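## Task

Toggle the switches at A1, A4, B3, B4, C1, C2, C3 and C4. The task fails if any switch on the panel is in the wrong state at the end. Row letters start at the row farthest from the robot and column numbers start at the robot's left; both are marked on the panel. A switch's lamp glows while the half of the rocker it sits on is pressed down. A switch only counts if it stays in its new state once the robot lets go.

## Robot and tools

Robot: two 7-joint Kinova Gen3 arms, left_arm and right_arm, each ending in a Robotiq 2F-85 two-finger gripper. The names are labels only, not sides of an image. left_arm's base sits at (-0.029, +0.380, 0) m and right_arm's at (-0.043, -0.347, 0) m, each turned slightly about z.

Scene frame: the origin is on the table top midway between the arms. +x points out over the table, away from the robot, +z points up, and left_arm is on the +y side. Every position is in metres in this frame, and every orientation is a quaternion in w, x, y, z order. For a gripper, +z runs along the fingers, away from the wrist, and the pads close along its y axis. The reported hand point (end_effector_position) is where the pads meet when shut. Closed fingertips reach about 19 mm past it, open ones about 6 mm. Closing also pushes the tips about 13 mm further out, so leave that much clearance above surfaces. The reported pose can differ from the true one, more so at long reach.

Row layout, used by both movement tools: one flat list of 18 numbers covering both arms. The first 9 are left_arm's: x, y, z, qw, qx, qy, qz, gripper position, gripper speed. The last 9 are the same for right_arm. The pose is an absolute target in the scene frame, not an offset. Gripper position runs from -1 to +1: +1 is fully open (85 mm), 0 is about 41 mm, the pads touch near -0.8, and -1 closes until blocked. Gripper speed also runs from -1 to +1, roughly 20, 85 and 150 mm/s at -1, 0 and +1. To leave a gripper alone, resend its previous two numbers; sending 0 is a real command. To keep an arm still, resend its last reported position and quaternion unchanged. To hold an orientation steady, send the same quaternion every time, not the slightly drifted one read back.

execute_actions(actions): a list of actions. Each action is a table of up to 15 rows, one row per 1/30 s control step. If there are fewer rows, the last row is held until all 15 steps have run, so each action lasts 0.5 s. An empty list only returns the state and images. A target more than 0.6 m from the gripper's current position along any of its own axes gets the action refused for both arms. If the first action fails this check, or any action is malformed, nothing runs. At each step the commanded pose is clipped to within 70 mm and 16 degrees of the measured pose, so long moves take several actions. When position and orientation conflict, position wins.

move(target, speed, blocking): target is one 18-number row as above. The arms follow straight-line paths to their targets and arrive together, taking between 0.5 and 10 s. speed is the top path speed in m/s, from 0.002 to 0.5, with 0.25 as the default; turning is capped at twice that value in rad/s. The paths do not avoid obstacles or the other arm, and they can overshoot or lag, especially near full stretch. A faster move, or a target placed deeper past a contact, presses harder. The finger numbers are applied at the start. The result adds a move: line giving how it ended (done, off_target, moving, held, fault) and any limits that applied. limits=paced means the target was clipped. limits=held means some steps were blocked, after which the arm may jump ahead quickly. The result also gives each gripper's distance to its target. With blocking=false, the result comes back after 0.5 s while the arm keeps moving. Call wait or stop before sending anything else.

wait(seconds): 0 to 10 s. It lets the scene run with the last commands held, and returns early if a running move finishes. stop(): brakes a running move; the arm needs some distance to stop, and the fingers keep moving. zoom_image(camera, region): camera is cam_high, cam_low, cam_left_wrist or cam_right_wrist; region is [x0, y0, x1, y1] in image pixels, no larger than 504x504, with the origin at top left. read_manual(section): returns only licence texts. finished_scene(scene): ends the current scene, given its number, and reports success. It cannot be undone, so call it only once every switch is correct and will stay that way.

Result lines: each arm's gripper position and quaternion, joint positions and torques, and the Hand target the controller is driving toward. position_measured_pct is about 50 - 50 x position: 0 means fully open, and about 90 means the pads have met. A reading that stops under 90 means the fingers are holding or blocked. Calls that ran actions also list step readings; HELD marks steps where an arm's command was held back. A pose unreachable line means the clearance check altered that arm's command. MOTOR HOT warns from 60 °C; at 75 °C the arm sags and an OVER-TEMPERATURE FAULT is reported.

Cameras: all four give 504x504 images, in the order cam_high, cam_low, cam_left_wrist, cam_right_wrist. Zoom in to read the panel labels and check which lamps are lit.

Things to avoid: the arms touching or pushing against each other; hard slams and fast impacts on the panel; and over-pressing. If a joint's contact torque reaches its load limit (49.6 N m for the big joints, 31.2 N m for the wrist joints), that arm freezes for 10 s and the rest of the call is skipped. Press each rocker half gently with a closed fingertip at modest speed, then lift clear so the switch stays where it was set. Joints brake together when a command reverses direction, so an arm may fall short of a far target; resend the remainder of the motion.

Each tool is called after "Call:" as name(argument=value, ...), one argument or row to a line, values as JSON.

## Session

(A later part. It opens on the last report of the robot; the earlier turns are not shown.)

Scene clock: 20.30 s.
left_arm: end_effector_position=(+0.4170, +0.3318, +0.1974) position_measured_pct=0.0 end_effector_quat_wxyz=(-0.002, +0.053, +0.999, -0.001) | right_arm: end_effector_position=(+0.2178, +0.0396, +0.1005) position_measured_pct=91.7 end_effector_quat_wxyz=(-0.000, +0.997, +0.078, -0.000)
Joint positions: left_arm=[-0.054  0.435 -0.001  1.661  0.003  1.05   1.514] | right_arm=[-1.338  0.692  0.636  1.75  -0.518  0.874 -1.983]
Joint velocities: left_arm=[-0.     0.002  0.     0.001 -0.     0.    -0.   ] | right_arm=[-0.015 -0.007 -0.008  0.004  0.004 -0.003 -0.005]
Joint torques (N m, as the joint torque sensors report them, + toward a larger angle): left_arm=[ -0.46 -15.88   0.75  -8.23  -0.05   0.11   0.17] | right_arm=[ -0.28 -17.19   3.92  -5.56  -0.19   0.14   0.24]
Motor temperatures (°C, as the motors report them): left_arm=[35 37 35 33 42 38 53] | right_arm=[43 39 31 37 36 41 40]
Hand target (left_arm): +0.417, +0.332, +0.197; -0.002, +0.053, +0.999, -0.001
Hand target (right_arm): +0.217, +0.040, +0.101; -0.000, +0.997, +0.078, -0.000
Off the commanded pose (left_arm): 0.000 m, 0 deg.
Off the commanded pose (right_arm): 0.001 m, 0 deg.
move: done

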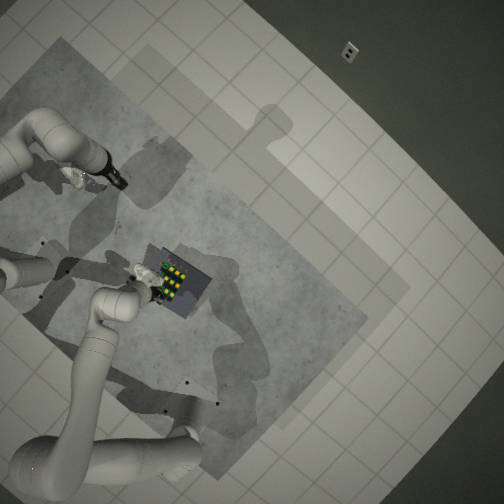

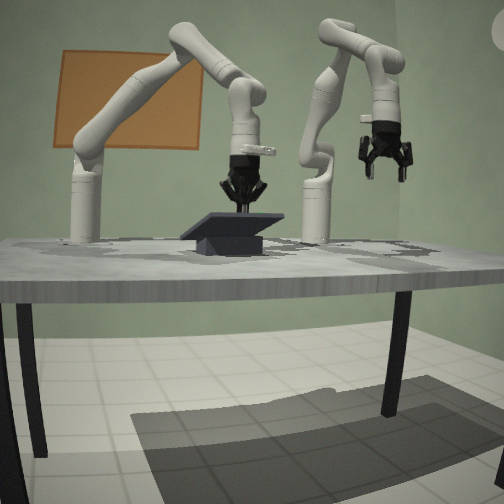

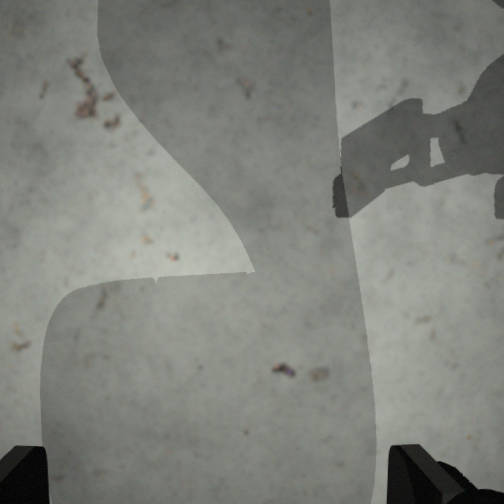

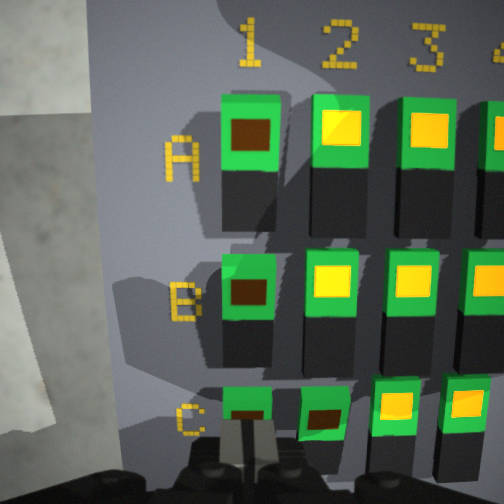

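Call:
move(
  target=[0.417,0.3318,0.1974,-0.002,0.053,0.999,-0.001,1,0, 0.2167,0.0394,0.085,0,0.9969,0.0785,0,-1,1],
  speed=0.04,
)

Call:
move(
  target=[0.417,0.3318,0.1974,-0.002,0.053,0.999,-0.001,1,0, 0.2167,0.0394,0.096,0,0.9969,0.0785,0,-1,1],
  speed=0.1,
)

Call:
move(
  target=[0.417,0.3318,0.1974,-0.002,0.053,0.999,-0.001,1,0, 0.2201,0.0179,0.096,0,0.9969,0.0785,0,-1,1],
  speed=0.1,
)

Call:
move(
  target=[0.417,0.3318,0.1974,-0.002,0.053,0.999,-0.001,1,0, 0.2201,0.0179,0.085,0,0.9969,0.0785,0,-1,1],
  speed=0.04,
)

Call:
move(
  target=[0.417,0.3318,0.1974,-0.002,0.053,0.999,-0.001,1,0, 0.2201,0.0179,0.096,0,0.9969,0.0785,0,-1,1],
  speed=0.1,
)

Call:
move(
  target=[0.417,0.3318,0.1974,-0.002,0.053,0.999,-0.001,1,0, 0.2028,-0.0069,0.09,0,0.9969,0.0785,0,-1,1],
  speed=0.1,
)

Call:
move(
  target=[0.417,0.3318,0.1974,-0.002,0.053,0.999,-0.001,1,0, 0.2028,-0.0069,0.0773,0,0.9969,0.0785,0,-1,1],
  speed=0.04,
)

Call:
move(
  target=[0.417,0.3318,0.1974,-0.002,0.053,0.999,-0.001,1,0, 0.2028,-0.0069,0.089,0,0.9969,0.0785,0,-1,1],
  speed=0.1,
)

Call:
move(
  target=[0.417,0.3318,0.1974,-0.002,0.053,0.999,-0.001,1,0, 0.2062,-0.0284,0.089,0,0.9969,0.0785,0,-1,1],
  speed=0.1,
)

Call:
move(
  target=[0.417,0.3318,0.1974,-0.002,0.053,0.999,-0.001,1,0, 0.2062,-0.0284,0.0773,0,0.9969,0.0785,0,-1,1],
  speed=0.04,
)

Call:
move(
  target=[0.417,0.3318,0.1974,-0.002,0.053,0.999,-0.001,1,0, 0.20,0.0,0.16,0,0.9969,0.0785,0,-1,1],
  speed=0.2,
)

Scene clock: 22.10 s.
left_arm: end_effector_position=(+0.4170, +0.3318, +0.1974) position_measured_pct=0.0 end_effector_quat_wxyz=(-0.002, +0.053, +0.999, -0.001) | right_arm: end_effector_position=(+0.2167, +0.0396, +0.0851) position_measured_pct=91.7 end_effector_quat_wxyz=(-0.000, +0.997, +0.079, +0.000)
Joint positions: left_arm=[-0.054  0.435 -0.001  1.661  0.003  1.05   1.514] | right_arm=[-1.328  0.714  0.617  1.767 -0.538  0.834 -1.967]
Joint velocities: left_arm=[-0.    -0.001 -0.     0.001  0.    -0.     0.   ] | right_arm=[ 0.001  0.003  0.001  0.     0.001  0.001 -0.   ]
Joint torques (N m, as the joint torque sensors report them, + toward a larger angle): left_arm=[ -0.43 -15.94   0.88  -8.33  -0.03   0.01   0.16] | right_arm=[ -0.03 -16.93   3.93  -5.38  -0.21   0.22   0.12]
Motor temperatures (°C, as the motors report them): left_arm=[35 37 35 33 42 38 53] | right_arm=[43 39 31 37 36 41 40]
Hand target (left_arm): +0.417, +0.332, +0.197; -0.002, +0.053, +0.999, -0.001
Hand target (right_arm): +0.217, +0.039, +0.085; -0.000, +0.997, +0.079, -0.000
Off the commanded pose (left_arm): 0.000 m, 0 deg.
Off the commanded pose (right_arm): 0.000 m, 0 deg.
move: done

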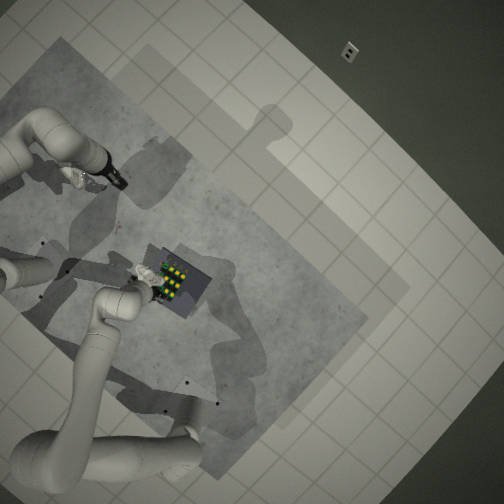

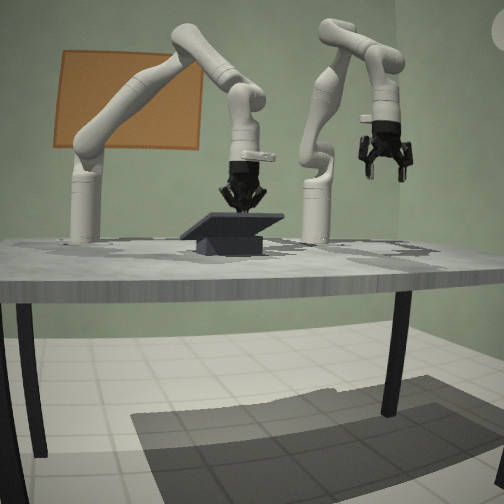

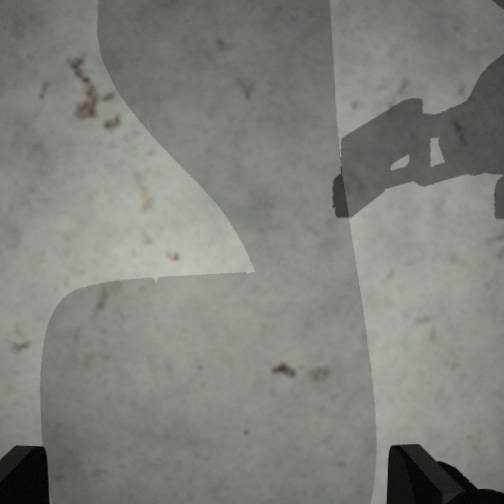

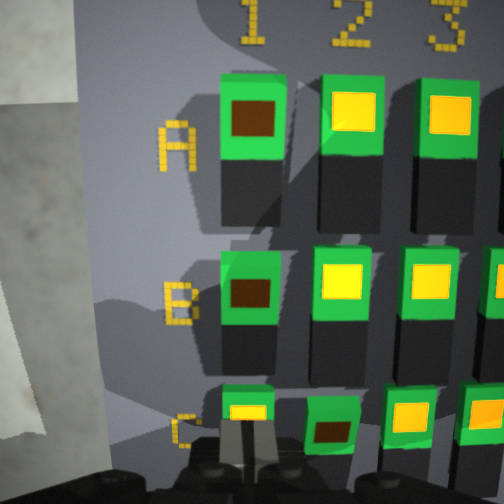

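Scene clock: 22.80 s.
left_arm: end_effector_position=(+0.4170, +0.3318, +0.1974) position_measured_pct=0.0 end_effector_quat_wxyz=(-0.002, +0.053, +0.999, -0.001) | right_arm: end_effector_position=(+0.2167, +0.0393, +0.0960) position_measured_pct=91.7 end_effector_quat_wxyz=(+0.000, +0.997, +0.078, -0.000)
Joint positions: left_arm=[-0.054  0.435 -0.001  1.661  0.003  1.05   1.514] | right_arm=[-1.337  0.697  0.631  1.758 -0.523  0.861 -1.978]
Joint velocities: left_arm=[-0.     0.    -0.001  0.001  0.    -0.001 -0.   ] | right_arm=[-0.001 -0.002  0.001  0.     0.     0.    -0.   ]
Joint torques (N m, as the joint torque sensors report them, + toward a larger angle): left_arm=[ -0.38 -16.01   0.66  -8.17  -0.13   0.06   0.12] | right_arm=[ -0.22 -16.91   4.18  -5.46  -0.2    0.23   0.15]
Motor temperatures (°C, as the motors report them): left_arm=[35 37 35 33 42 38 53] | right_arm=[43 39 31 37 36 41 40]
Hand target (left_arm): +0.417, +0.332, +0.197; -0.002, +0.053, +0.999, -0.001
Hand target (right_arm): +0.217, +0.039, +0.096; +0.000, +0.997, +0.078, +0.000
Off the commanded pose (left_arm): 0.000 m, 0 deg.
Off the commanded pose (right_arm): 0.000 m, 0 deg.
move: done

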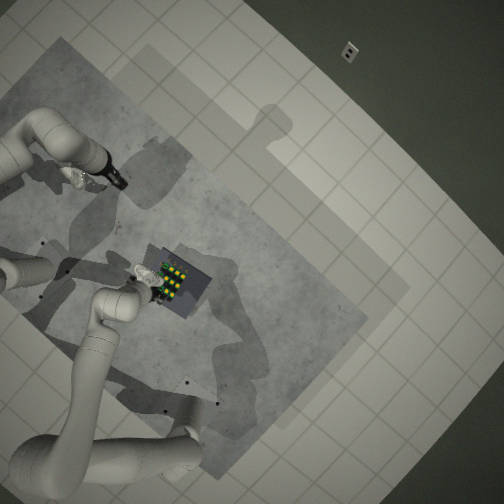

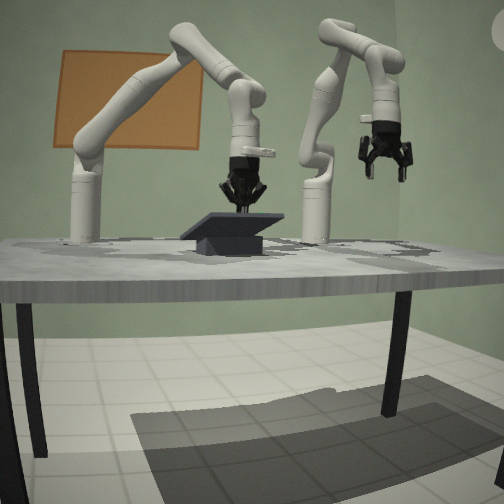

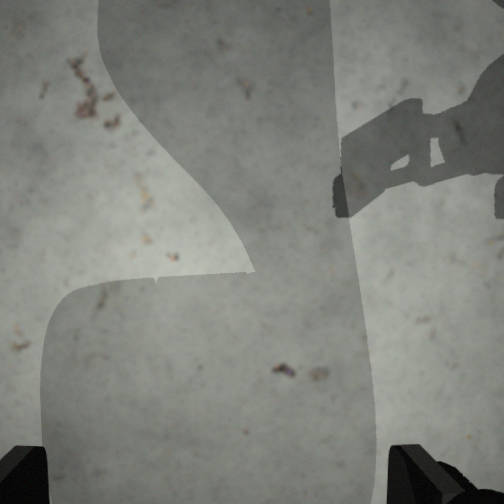

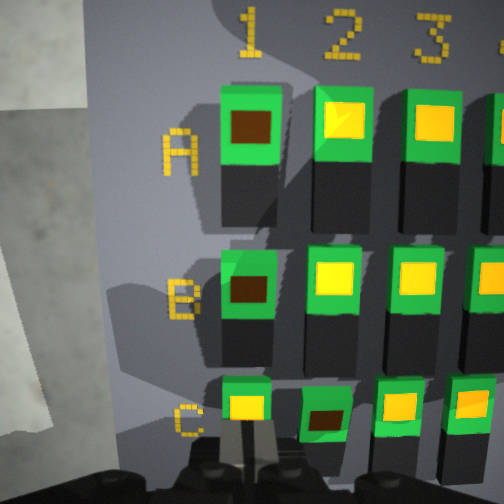

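Scene clock: 23.50 s.
left_arm: end_effector_position=(+0.4170, +0.3318, +0.1974) position_measured_pct=0.0 end_effector_quat_wxyz=(-0.002, +0.053, +0.999, -0.001) | right_arm: end_effector_position=(+0.2201, +0.0179, +0.0958) position_measured_pct=91.7 end_effector_quat_wxyz=(+0.000, +0.997, +0.079, -0.000)
Joint positions: left_arm=[-0.054  0.435 -0.001  1.661  0.003  1.05   1.514] | right_arm=[-1.316  0.67   0.631  1.813 -0.52   0.83  -1.938]
Joint velocities: left_arm=[-0.     0.001  0.    -0.001  0.    -0.     0.001] | right_arm=[ 0.001 -0.002  0.003  0.001 -0.    -0.     0.001]
Joint torques (N m, as the joint torque sensors report them, + toward a larger angle): left_arm=[ -0.27 -15.93   0.78  -8.26   0.03   0.05   0.15] | right_arm=[ -0.33 -16.25   3.94  -5.16  -0.24   0.24   0.06]
Motor temperatures (°C, as the motors report them): left_arm=[35 37 35 33 42 38 53] | right_arm=[43 39 31 37 36 41 40]
Hand target (left_arm): +0.417, +0.332, +0.197; -0.002, +0.053, +0.999, -0.001
Hand target (right_arm): +0.220, +0.018, +0.096; -0.000, +0.997, +0.079, -0.000
Off the commanded pose (left_arm): 0.000 m, 0 deg.
Off the commanded pose (right_arm): 0.000 m, 0 deg.
move: done

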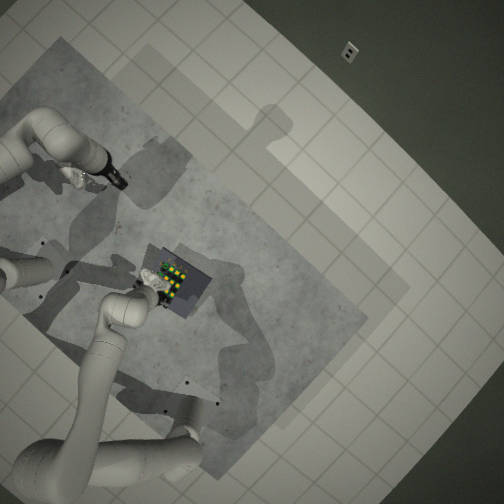

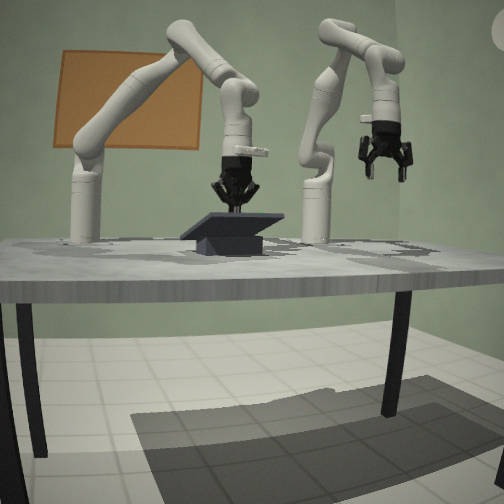

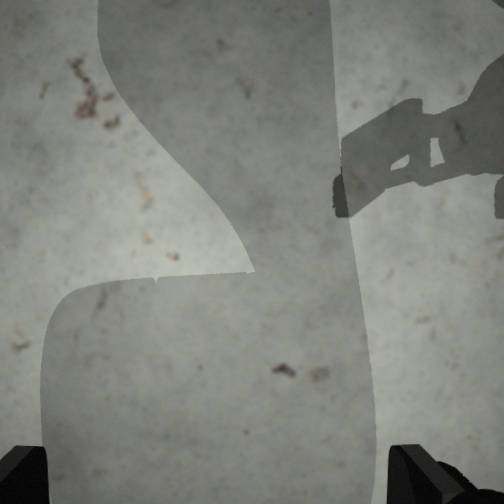

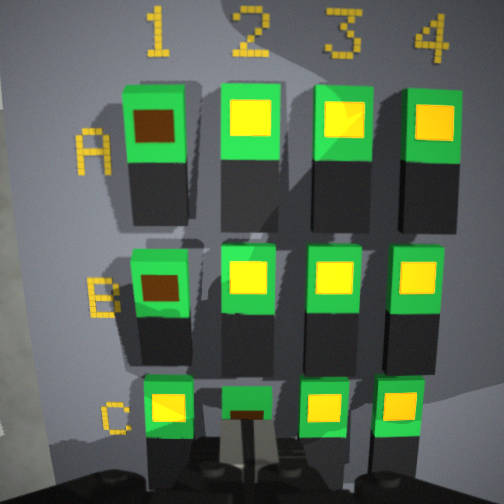

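Scene clock: 24.20 s.
left_arm: end_effector_position=(+0.4170, +0.3318, +0.1974) position_measured_pct=0.0 end_effector_quat_wxyz=(-0.002, +0.053, +0.999, -0.001) | right_arm: end_effector_position=(+0.2201, +0.0181, +0.0852) position_measured_pct=91.7 end_effector_quat_wxyz=(-0.000, +0.997, +0.079, +0.000)
Joint positions: left_arm=[-0.054  0.435 -0.001  1.661  0.003  1.05   1.514] | right_arm=[-1.306  0.687  0.617  1.823 -0.535  0.803 -1.926]
Joint velocities: left_arm=[-0.    -0.     0.     0.    -0.     0.001 -0.   ] | right_arm=[ 0.001  0.004  0.002  0.001  0.001 -0.001 -0.   ]
Joint torques (N m, as the joint torque sensors report them, + toward a larger angle): left_arm=[ -0.33 -15.92   0.84  -8.26   0.05   0.04   0.12] | right_arm=[ -0.48 -16.22   3.92  -5.22  -0.13   0.26   0.19]
Motor temperatures (°C, as the motors report them): left_arm=[35 37 35 33 42 38 53] | right_arm=[43 39 31 37 36 41 40]
Hand target (left_arm): +0.417, +0.332, +0.197; -0.002, +0.053, +0.999, -0.001
Hand target (right_arm): +0.220, +0.018, +0.085; -0.000, +0.997, +0.079, -0.000
Off the commanded pose (left_arm): 0.000 m, 0 deg.
Off the commanded pose (right_arm): 0.000 m, 0 deg.
move: done

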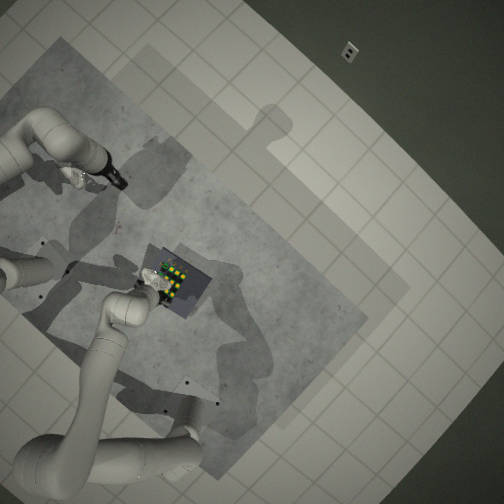

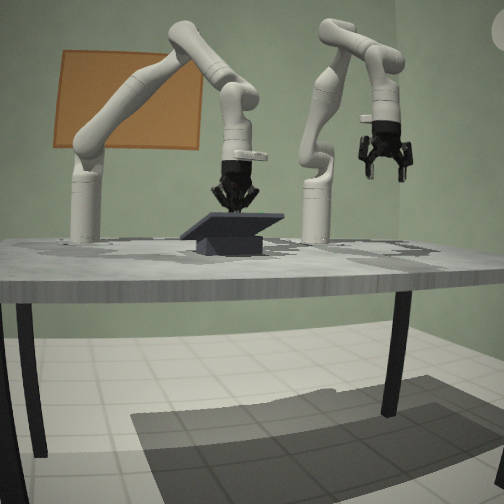

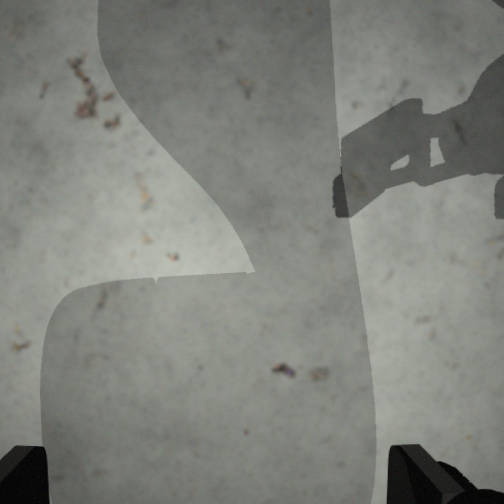

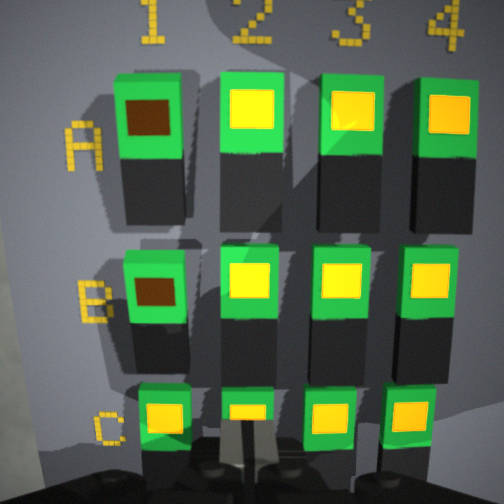

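Scene clock: 24.90 s.
left_arm: end_effector_position=(+0.4170, +0.3318, +0.1974) position_measured_pct=0.0 end_effector_quat_wxyz=(-0.002, +0.053, +0.999, -0.001) | right_arm: end_effector_position=(+0.2201, +0.0178, +0.0960) position_measured_pct=91.7 end_effector_quat_wxyz=(+0.000, +0.997, +0.078, -0.000)
Joint positions: left_arm=[-0.054  0.435 -0.001  1.661  0.003  1.05   1.514] | right_arm=[-1.316  0.67   0.632  1.814 -0.519  0.83  -1.939]
Joint velocities: left_arm=[-0.    -0.     0.001 -0.    -0.001 -0.001  0.   ] | right_arm=[-0.    -0.001 -0.001 -0.    -0.001 -0.    -0.   ]
Joint torques (N m, as the joint torque sensors report them, + toward a larger angle): left_arm=[ -0.31 -15.89   0.73  -8.22  -0.03   0.12   0.18] | right_arm=[ -0.29 -16.38   3.97  -5.41  -0.19   0.16   0.18]
Motor temperatures (°C, as the motors report them): left_arm=[35 37 35 33 42 38 53] | right_arm=[43 39 31 37 36 41 40]
Hand target (left_arm): +0.417, +0.332, +0.197; -0.002, +0.053, +0.999, -0.001
Hand target (right_arm): +0.220, +0.018, +0.096; +0.000, +0.997, +0.078, +0.000
Off the commanded pose (left_arm): 0.000 m, 0 deg.
Off the commanded pose (right_arm): 0.000 m, 0 deg.
move: done

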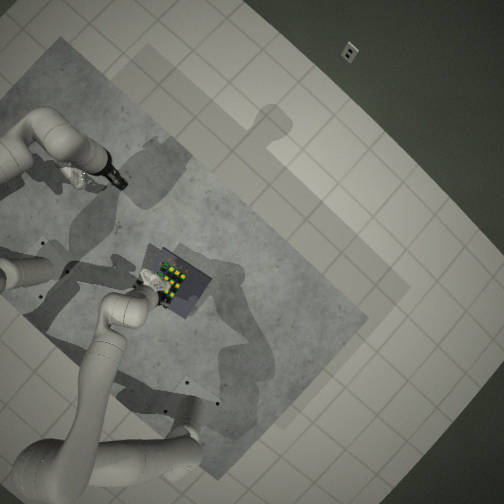

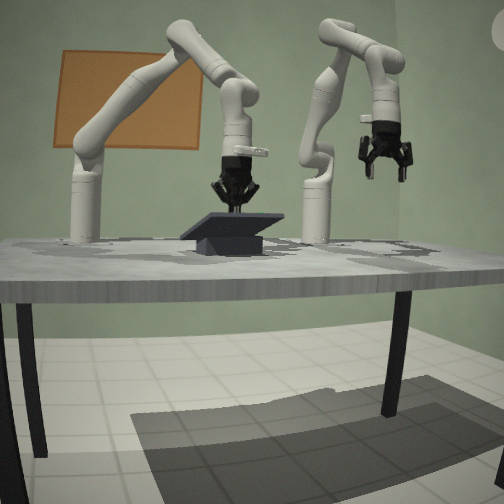

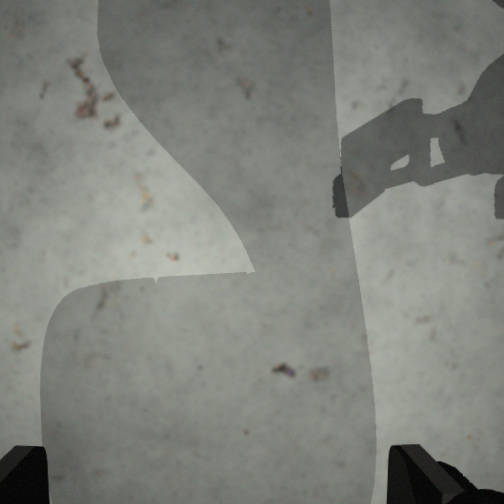

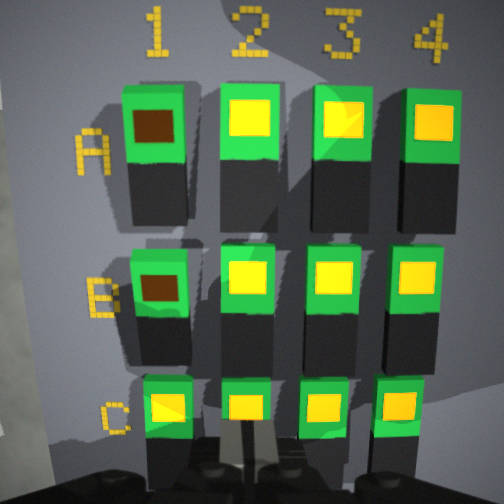

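Scene clock: 25.63 s.
left_arm: end_effector_position=(+0.4170, +0.3318, +0.1974) position_measured_pct=0.0 end_effector_quat_wxyz=(-0.002, +0.053, +0.999, -0.001) | right_arm: end_effector_position=(+0.2029, -0.0070, +0.0898) position_measured_pct=91.7 end_effector_quat_wxyz=(+0.000, +0.997, +0.078, -0.000)
Joint positions: left_arm=[-0.054  0.435 -0.001  1.661  0.003  1.05   1.514] | right_arm=[-1.333  0.63   0.627  1.922 -0.526  0.759 -1.915]
Joint velocities: left_arm=[-0.    -0.     0.001 -0.001 -0.    -0.     0.   ] | right_arm=[-0.001 -0.004 -0.     0.001  0.002 -0.001 -0.   ]
Joint torques (N m, as the joint torque sensors report them, + toward a larger angle): left_arm=[ -0.21 -15.89   0.83  -8.2    0.     0.     0.16] | right_arm=[ -0.24 -15.47   3.47  -4.97  -0.13   0.18   0.15]
Motor temperatures (°C, as the motors report them): left_arm=[35 37 35 33 42 38 53] | right_arm=[43 39 31 37 36 41 40]
Hand target (left_arm): +0.417, +0.332, +0.197; -0.002, +0.053, +0.999, -0.001
Hand target (right_arm): +0.203, -0.007, +0.090; -0.000, +0.997, +0.079, -0.000
Off the commanded pose (left_arm): 0.000 m, 0 deg.
Off the commanded pose (right_arm): 0.000 m, 0 deg.
move: done

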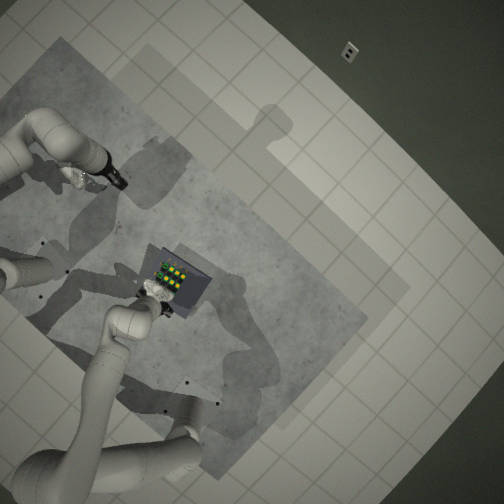

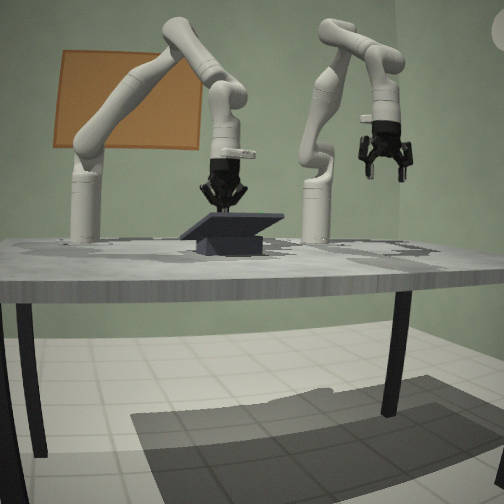

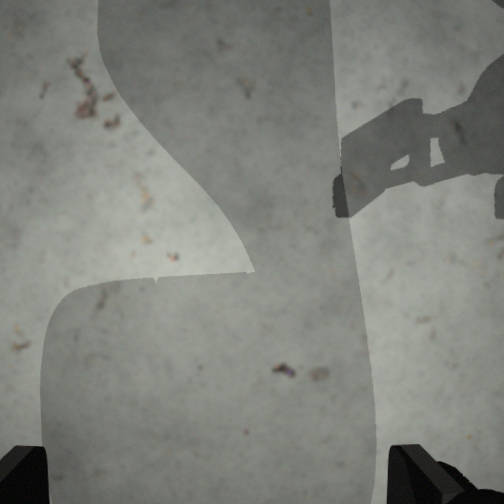

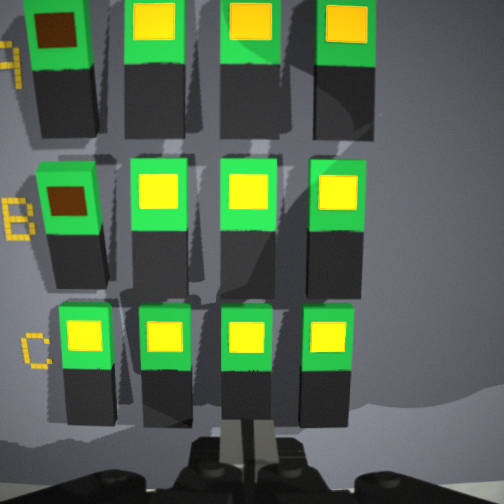

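Scene clock: 26.33 s.
left_arm: end_effector_position=(+0.4170, +0.3318, +0.1974) position_measured_pct=0.0 end_effector_quat_wxyz=(-0.002, +0.053, +0.999, -0.001) | right_arm: end_effector_position=(+0.2027, -0.0067, +0.0774) position_measured_pct=91.7 end_effector_quat_wxyz=(-0.000, +0.997, +0.079, +0.000)
Joint positions: left_arm=[-0.054  0.435 -0.001  1.661  0.003  1.05   1.514] | right_arm=[-1.318  0.652  0.606  1.933 -0.548  0.726 -1.898]
Joint velocities: left_arm=[-0.001 -0.    -0.001  0.001  0.001  0.    -0.   ] | right_arm=[ 0.001  0.003  0.001  0.    -0.001  0.001 -0.   ]
Joint torques (N m, as the joint torque sensors report them, + toward a larger angle): left_arm=[ -0.38 -15.98   0.72  -8.12  -0.12   0.15   0.16] | right_arm=[  0.24 -15.35   3.4   -4.8   -0.17   0.17   0.11]
Motor temperatures (°C, as the motors report them): left_arm=[35 37 35 33 42 38 53] | right_arm=[43 39 31 37 36 41 40]
Hand target (left_arm): +0.417, +0.332, +0.197; -0.002, +0.053, +0.999, -0.001
Hand target (right_arm): +0.203, -0.007, +0.077; -0.000, +0.997, +0.079, +0.000
Off the commanded pose (left_arm): 0.000 m, 0 deg.
Off the commanded pose (right_arm): 0.000 m, 0 deg.
move: done

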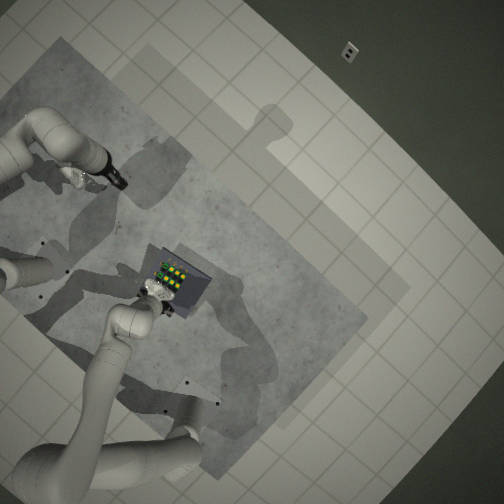

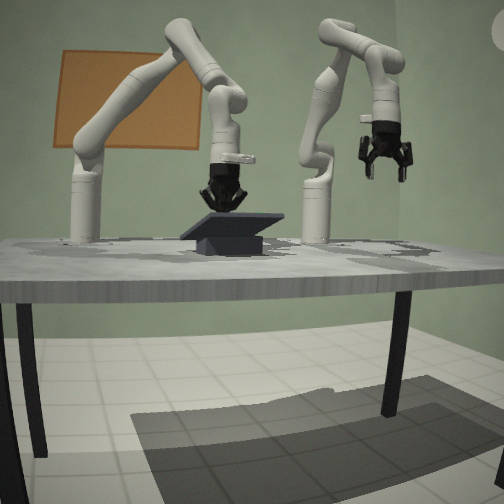

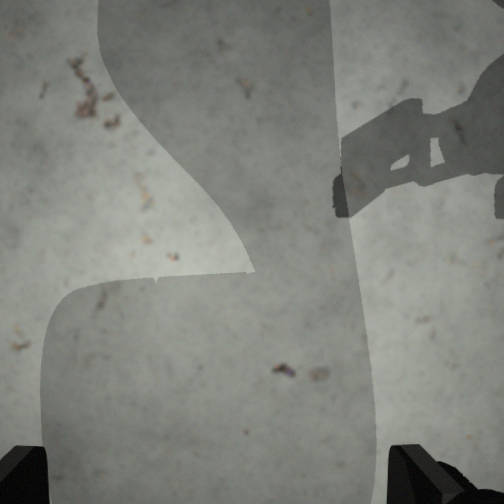

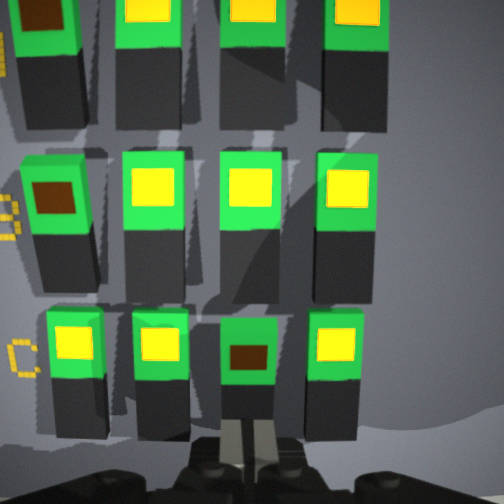

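Scene clock: 27.03 s.
left_arm: end_effector_position=(+0.4170, +0.3318, +0.1974) position_measured_pct=0.0 end_effector_quat_wxyz=(-0.002, +0.053, +0.999, -0.001) | right_arm: end_effector_position=(+0.2028, -0.0070, +0.0889) position_measured_pct=91.7 end_effector_quat_wxyz=(+0.000, +0.997, +0.078, -0.000)
Joint positions: left_arm=[-0.054  0.435 -0.001  1.661  0.003  1.05   1.514] | right_arm=[-1.332  0.631  0.626  1.923 -0.528  0.756 -1.914]
Joint velocities: left_arm=[ 0.    -0.     0.    -0.001 -0.001 -0.     0.   ] | right_arm=[-0.001 -0.    -0.001 -0.    -0.002 -0.001 -0.   ]
Joint torques (N m, as the joint torque sensors report them, + toward a larger angle): left_arm=[ -0.32 -15.87   0.84  -8.36  -0.03   0.08   0.13] | right_arm=[ -0.35 -15.43   3.53  -4.85  -0.25   0.25   0.21]
Motor temperatures (°C, as the motors report them): left_arm=[35 37 35 33 42 38 53] | right_arm=[43 39 31 37 36 41 40]
Hand target (left_arm): +0.417, +0.332, +0.197; -0.002, +0.053, +0.999, -0.001
Hand target (right_arm): +0.203, -0.007, +0.089; +0.000, +0.997, +0.078, -0.000
Off the commanded pose (left_arm): 0.000 m, 0 deg.
Off the commanded pose (right_arm): 0.000 m, 0 deg.
move: done

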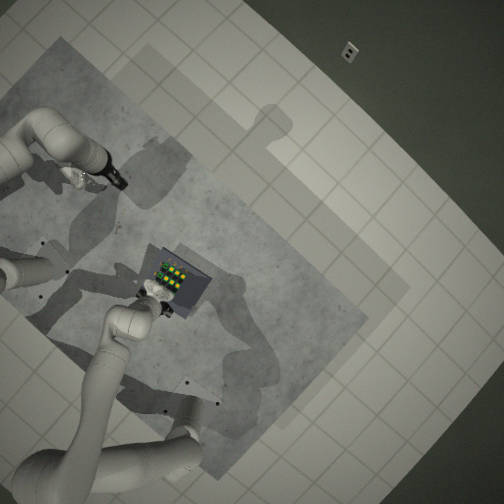

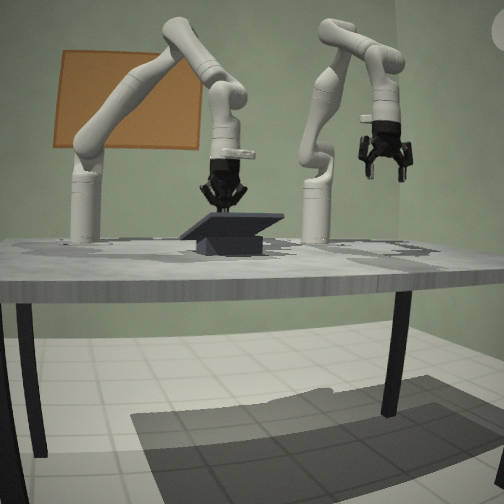

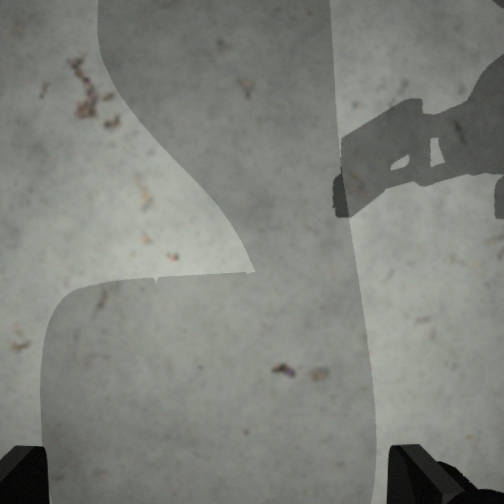

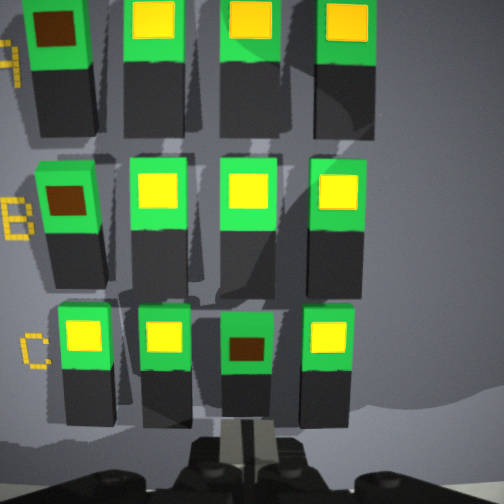

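Scene clock: 27.73 s.
left_arm: end_effector_position=(+0.4170, +0.3318, +0.1974) position_measured_pct=0.0 end_effector_quat_wxyz=(-0.002, +0.053, +0.999, -0.001) | right_arm: end_effector_position=(+0.2062, -0.0283, +0.0889) position_measured_pct=91.7 end_effector_quat_wxyz=(+0.000, +0.997, +0.079, -0.000)
Joint positions: left_arm=[-0.054  0.435 -0.001  1.661  0.003  1.05   1.514] | right_arm=[-1.304  0.606  0.625  1.973 -0.525  0.728 -1.871]
Joint velocities: left_arm=[ 0.     0.001  0.    -0.001  0.001 -0.001 -0.001] | right_arm=[ 0.002 -0.001  0.002  0.001 -0.001  0.     0.001]
Joint torques (N m, as the joint torque sensors report them, + toward a larger angle): left_arm=[ -0.37 -15.89   0.59  -8.15  -0.03  -0.01   0.13] | right_arm=[ -0.14 -14.84   3.37  -4.74  -0.32   0.15   0.04]
Motor temperatures (°C, as the motors report them): left_arm=[35 37 35 33 42 38 53] | right_arm=[43 39 31 37 36 41 40]
Hand target (left_arm): +0.417, +0.332, +0.197; -0.002, +0.053, +0.999, -0.001
Hand target (right_arm): +0.206, -0.028, +0.089; -0.000, +0.997, +0.079, -0.000
Off the commanded pose (left_arm): 0.000 m, 0 deg.
Off the commanded pose (right_arm): 0.000 m, 0 deg.
move: done

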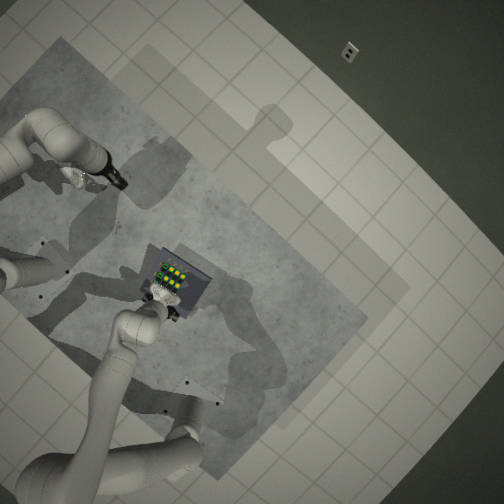

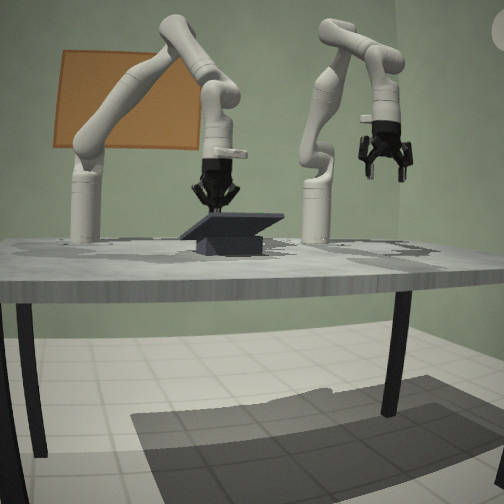

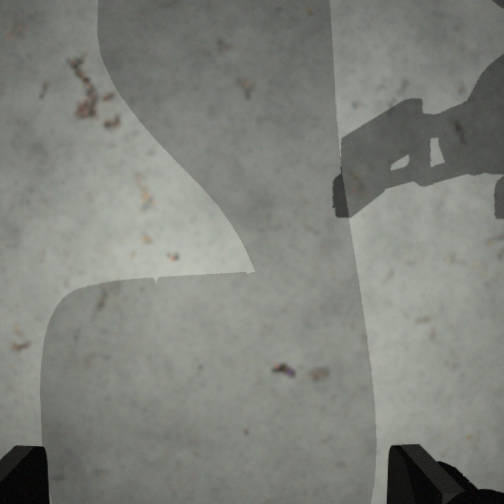

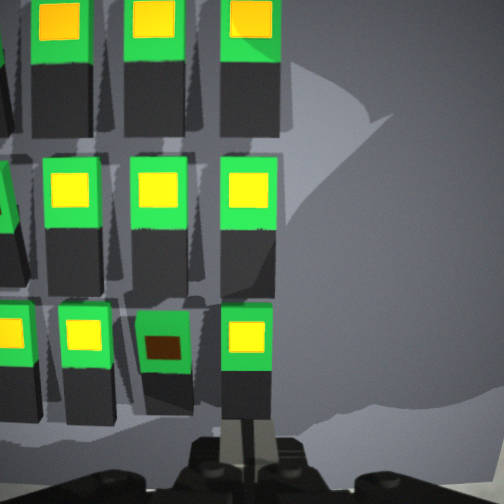

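Scene clock: 28.43 s.
left_arm: end_effector_position=(+0.4170, +0.3318, +0.1974) position_measured_pct=0.0 end_effector_quat_wxyz=(-0.002, +0.053, +0.999, -0.001) | right_arm: end_effector_position=(+0.2062, -0.0282, +0.0774) position_measured_pct=91.7 end_effector_quat_wxyz=(-0.000, +0.997, +0.079, +0.000)
Joint positions: left_arm=[-0.054  0.435 -0.001  1.661  0.003  1.05   1.514] | right_arm=[-1.289  0.627  0.604  1.984 -0.547  0.696 -1.853]
Joint velocities: left_arm=[-0.     0.001  0.001  0.     0.    -0.     0.   ] | right_arm=[0.002 0.002 0.001 0.    0.001 0.001 0.   ]
Joint torques (N m, as the joint torque sensors report them, + toward a larger angle): left_arm=[ -0.17 -15.93   0.86  -8.1   -0.08   0.14   0.11] | right_arm=[  0.11 -14.87   3.32  -4.61  -0.17   0.26   0.23]
Motor temperatures (°C, as the motors report them): left_arm=[35 37 35 33 42 38 53] | right_arm=[43 39 31 37 36 41 40]
Hand target (left_arm): +0.417, +0.332, +0.197; -0.002, +0.053, +0.999, -0.001
Hand target (right_arm): +0.206, -0.028, +0.077; -0.000, +0.997, +0.079, +0.000
Off the commanded pose (left_arm): 0.000 m, 0 deg.
Off the commanded pose (right_arm): 0.000 m, 0 deg.
move: done

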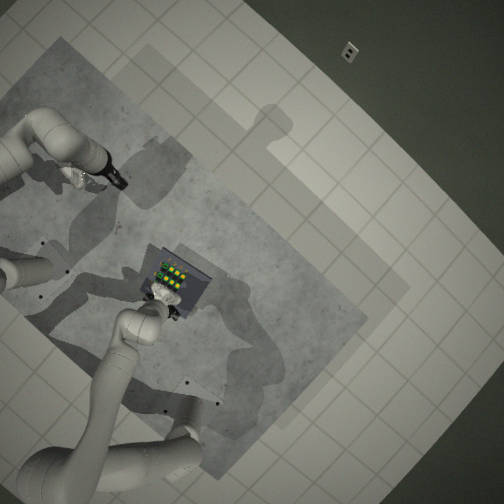

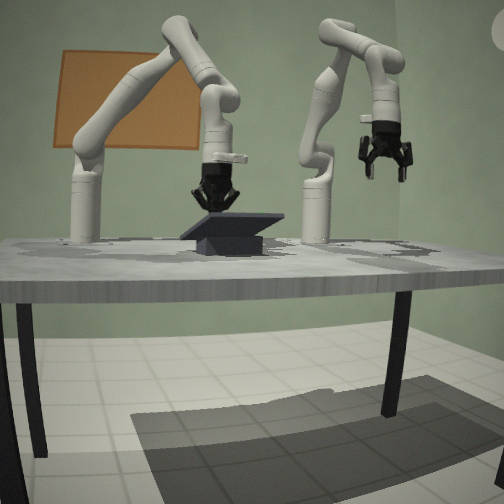

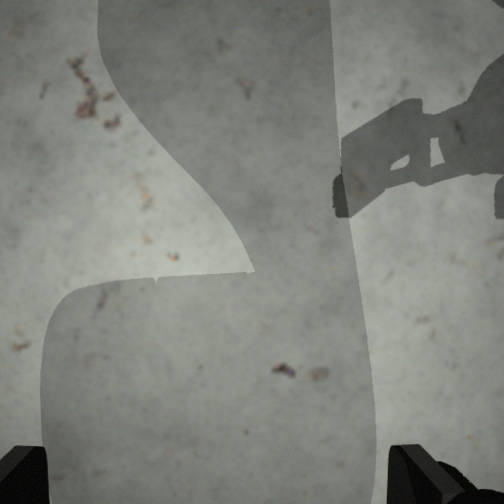

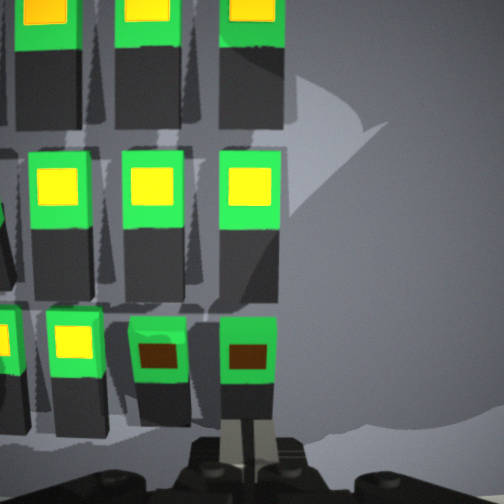

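Scene clock: 29.27 s.
left_arm: end_effector_position=(+0.4170, +0.3318, +0.1974) position_measured_pct=0.0 end_effector_quat_wxyz=(-0.002, +0.053, +0.999, -0.001) | right_arm: end_effector_position=(+0.2001, -0.0006, +0.1599) position_measured_pct=91.7 end_effector_quat_wxyz=(+0.000, +0.997, +0.078, -0.000)
Joint positions: left_arm=[-0.054  0.435 -0.001  1.661  0.003  1.05   1.514] | right_arm=[-1.412  0.518  0.715  1.828 -0.411  0.949 -2.029]
Joint velocities: left_arm=[ 0.    -0.    -0.     0.     0.001  0.    -0.   ] | right_arm=[-0.004 -0.003 -0.003 -0.001 -0.    -0.    -0.001]
Joint torques (N m, as the joint torque sensors report them, + toward a larger angle): left_arm=[ -0.36 -15.94   0.76  -8.32  -0.02   0.03   0.08] | right_arm=[  0.03 -14.09   3.31  -6.05   0.02   0.23  -0.03]
Motor temperatures (°C, as the motors report them): left_arm=[35 37 35 33 42 38 53] | right_arm=[43 39 31 37 36 41 40]
Hand target (left_arm): +0.417, +0.332, +0.197; -0.002, +0.053, +0.999, -0.001
Hand target (right_arm): +0.200, -0.000, +0.160; +0.000, +0.997, +0.078, +0.000
Off the commanded pose (left_arm): 0.000 m, 0 deg.
Off the commanded pose (right_arm): 0.001 m, 0 deg.
move: done

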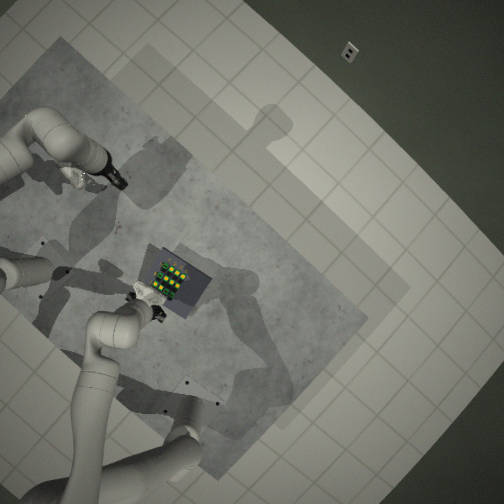

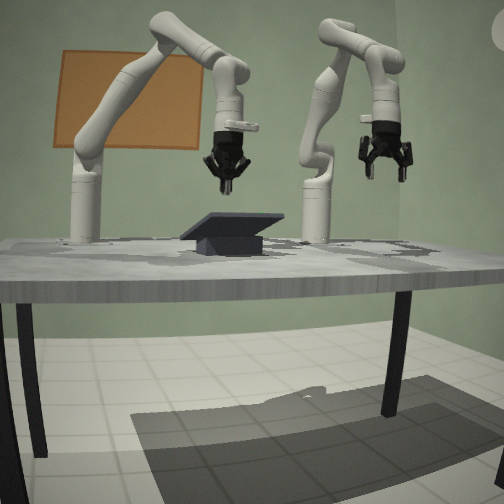

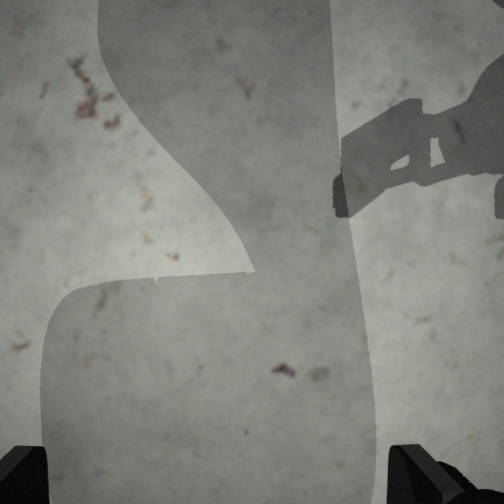

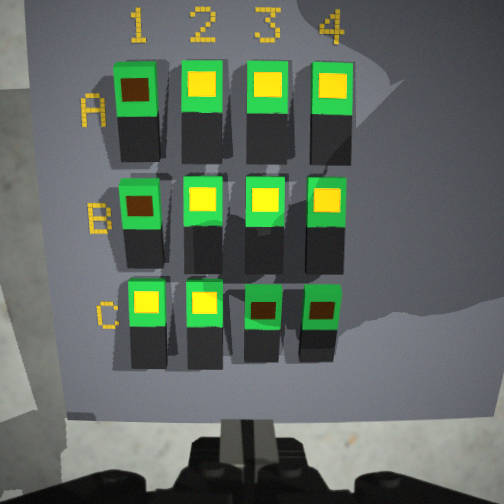

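Call:
finished_scene(
  scene=1,
)

The scene is finished: the task was done.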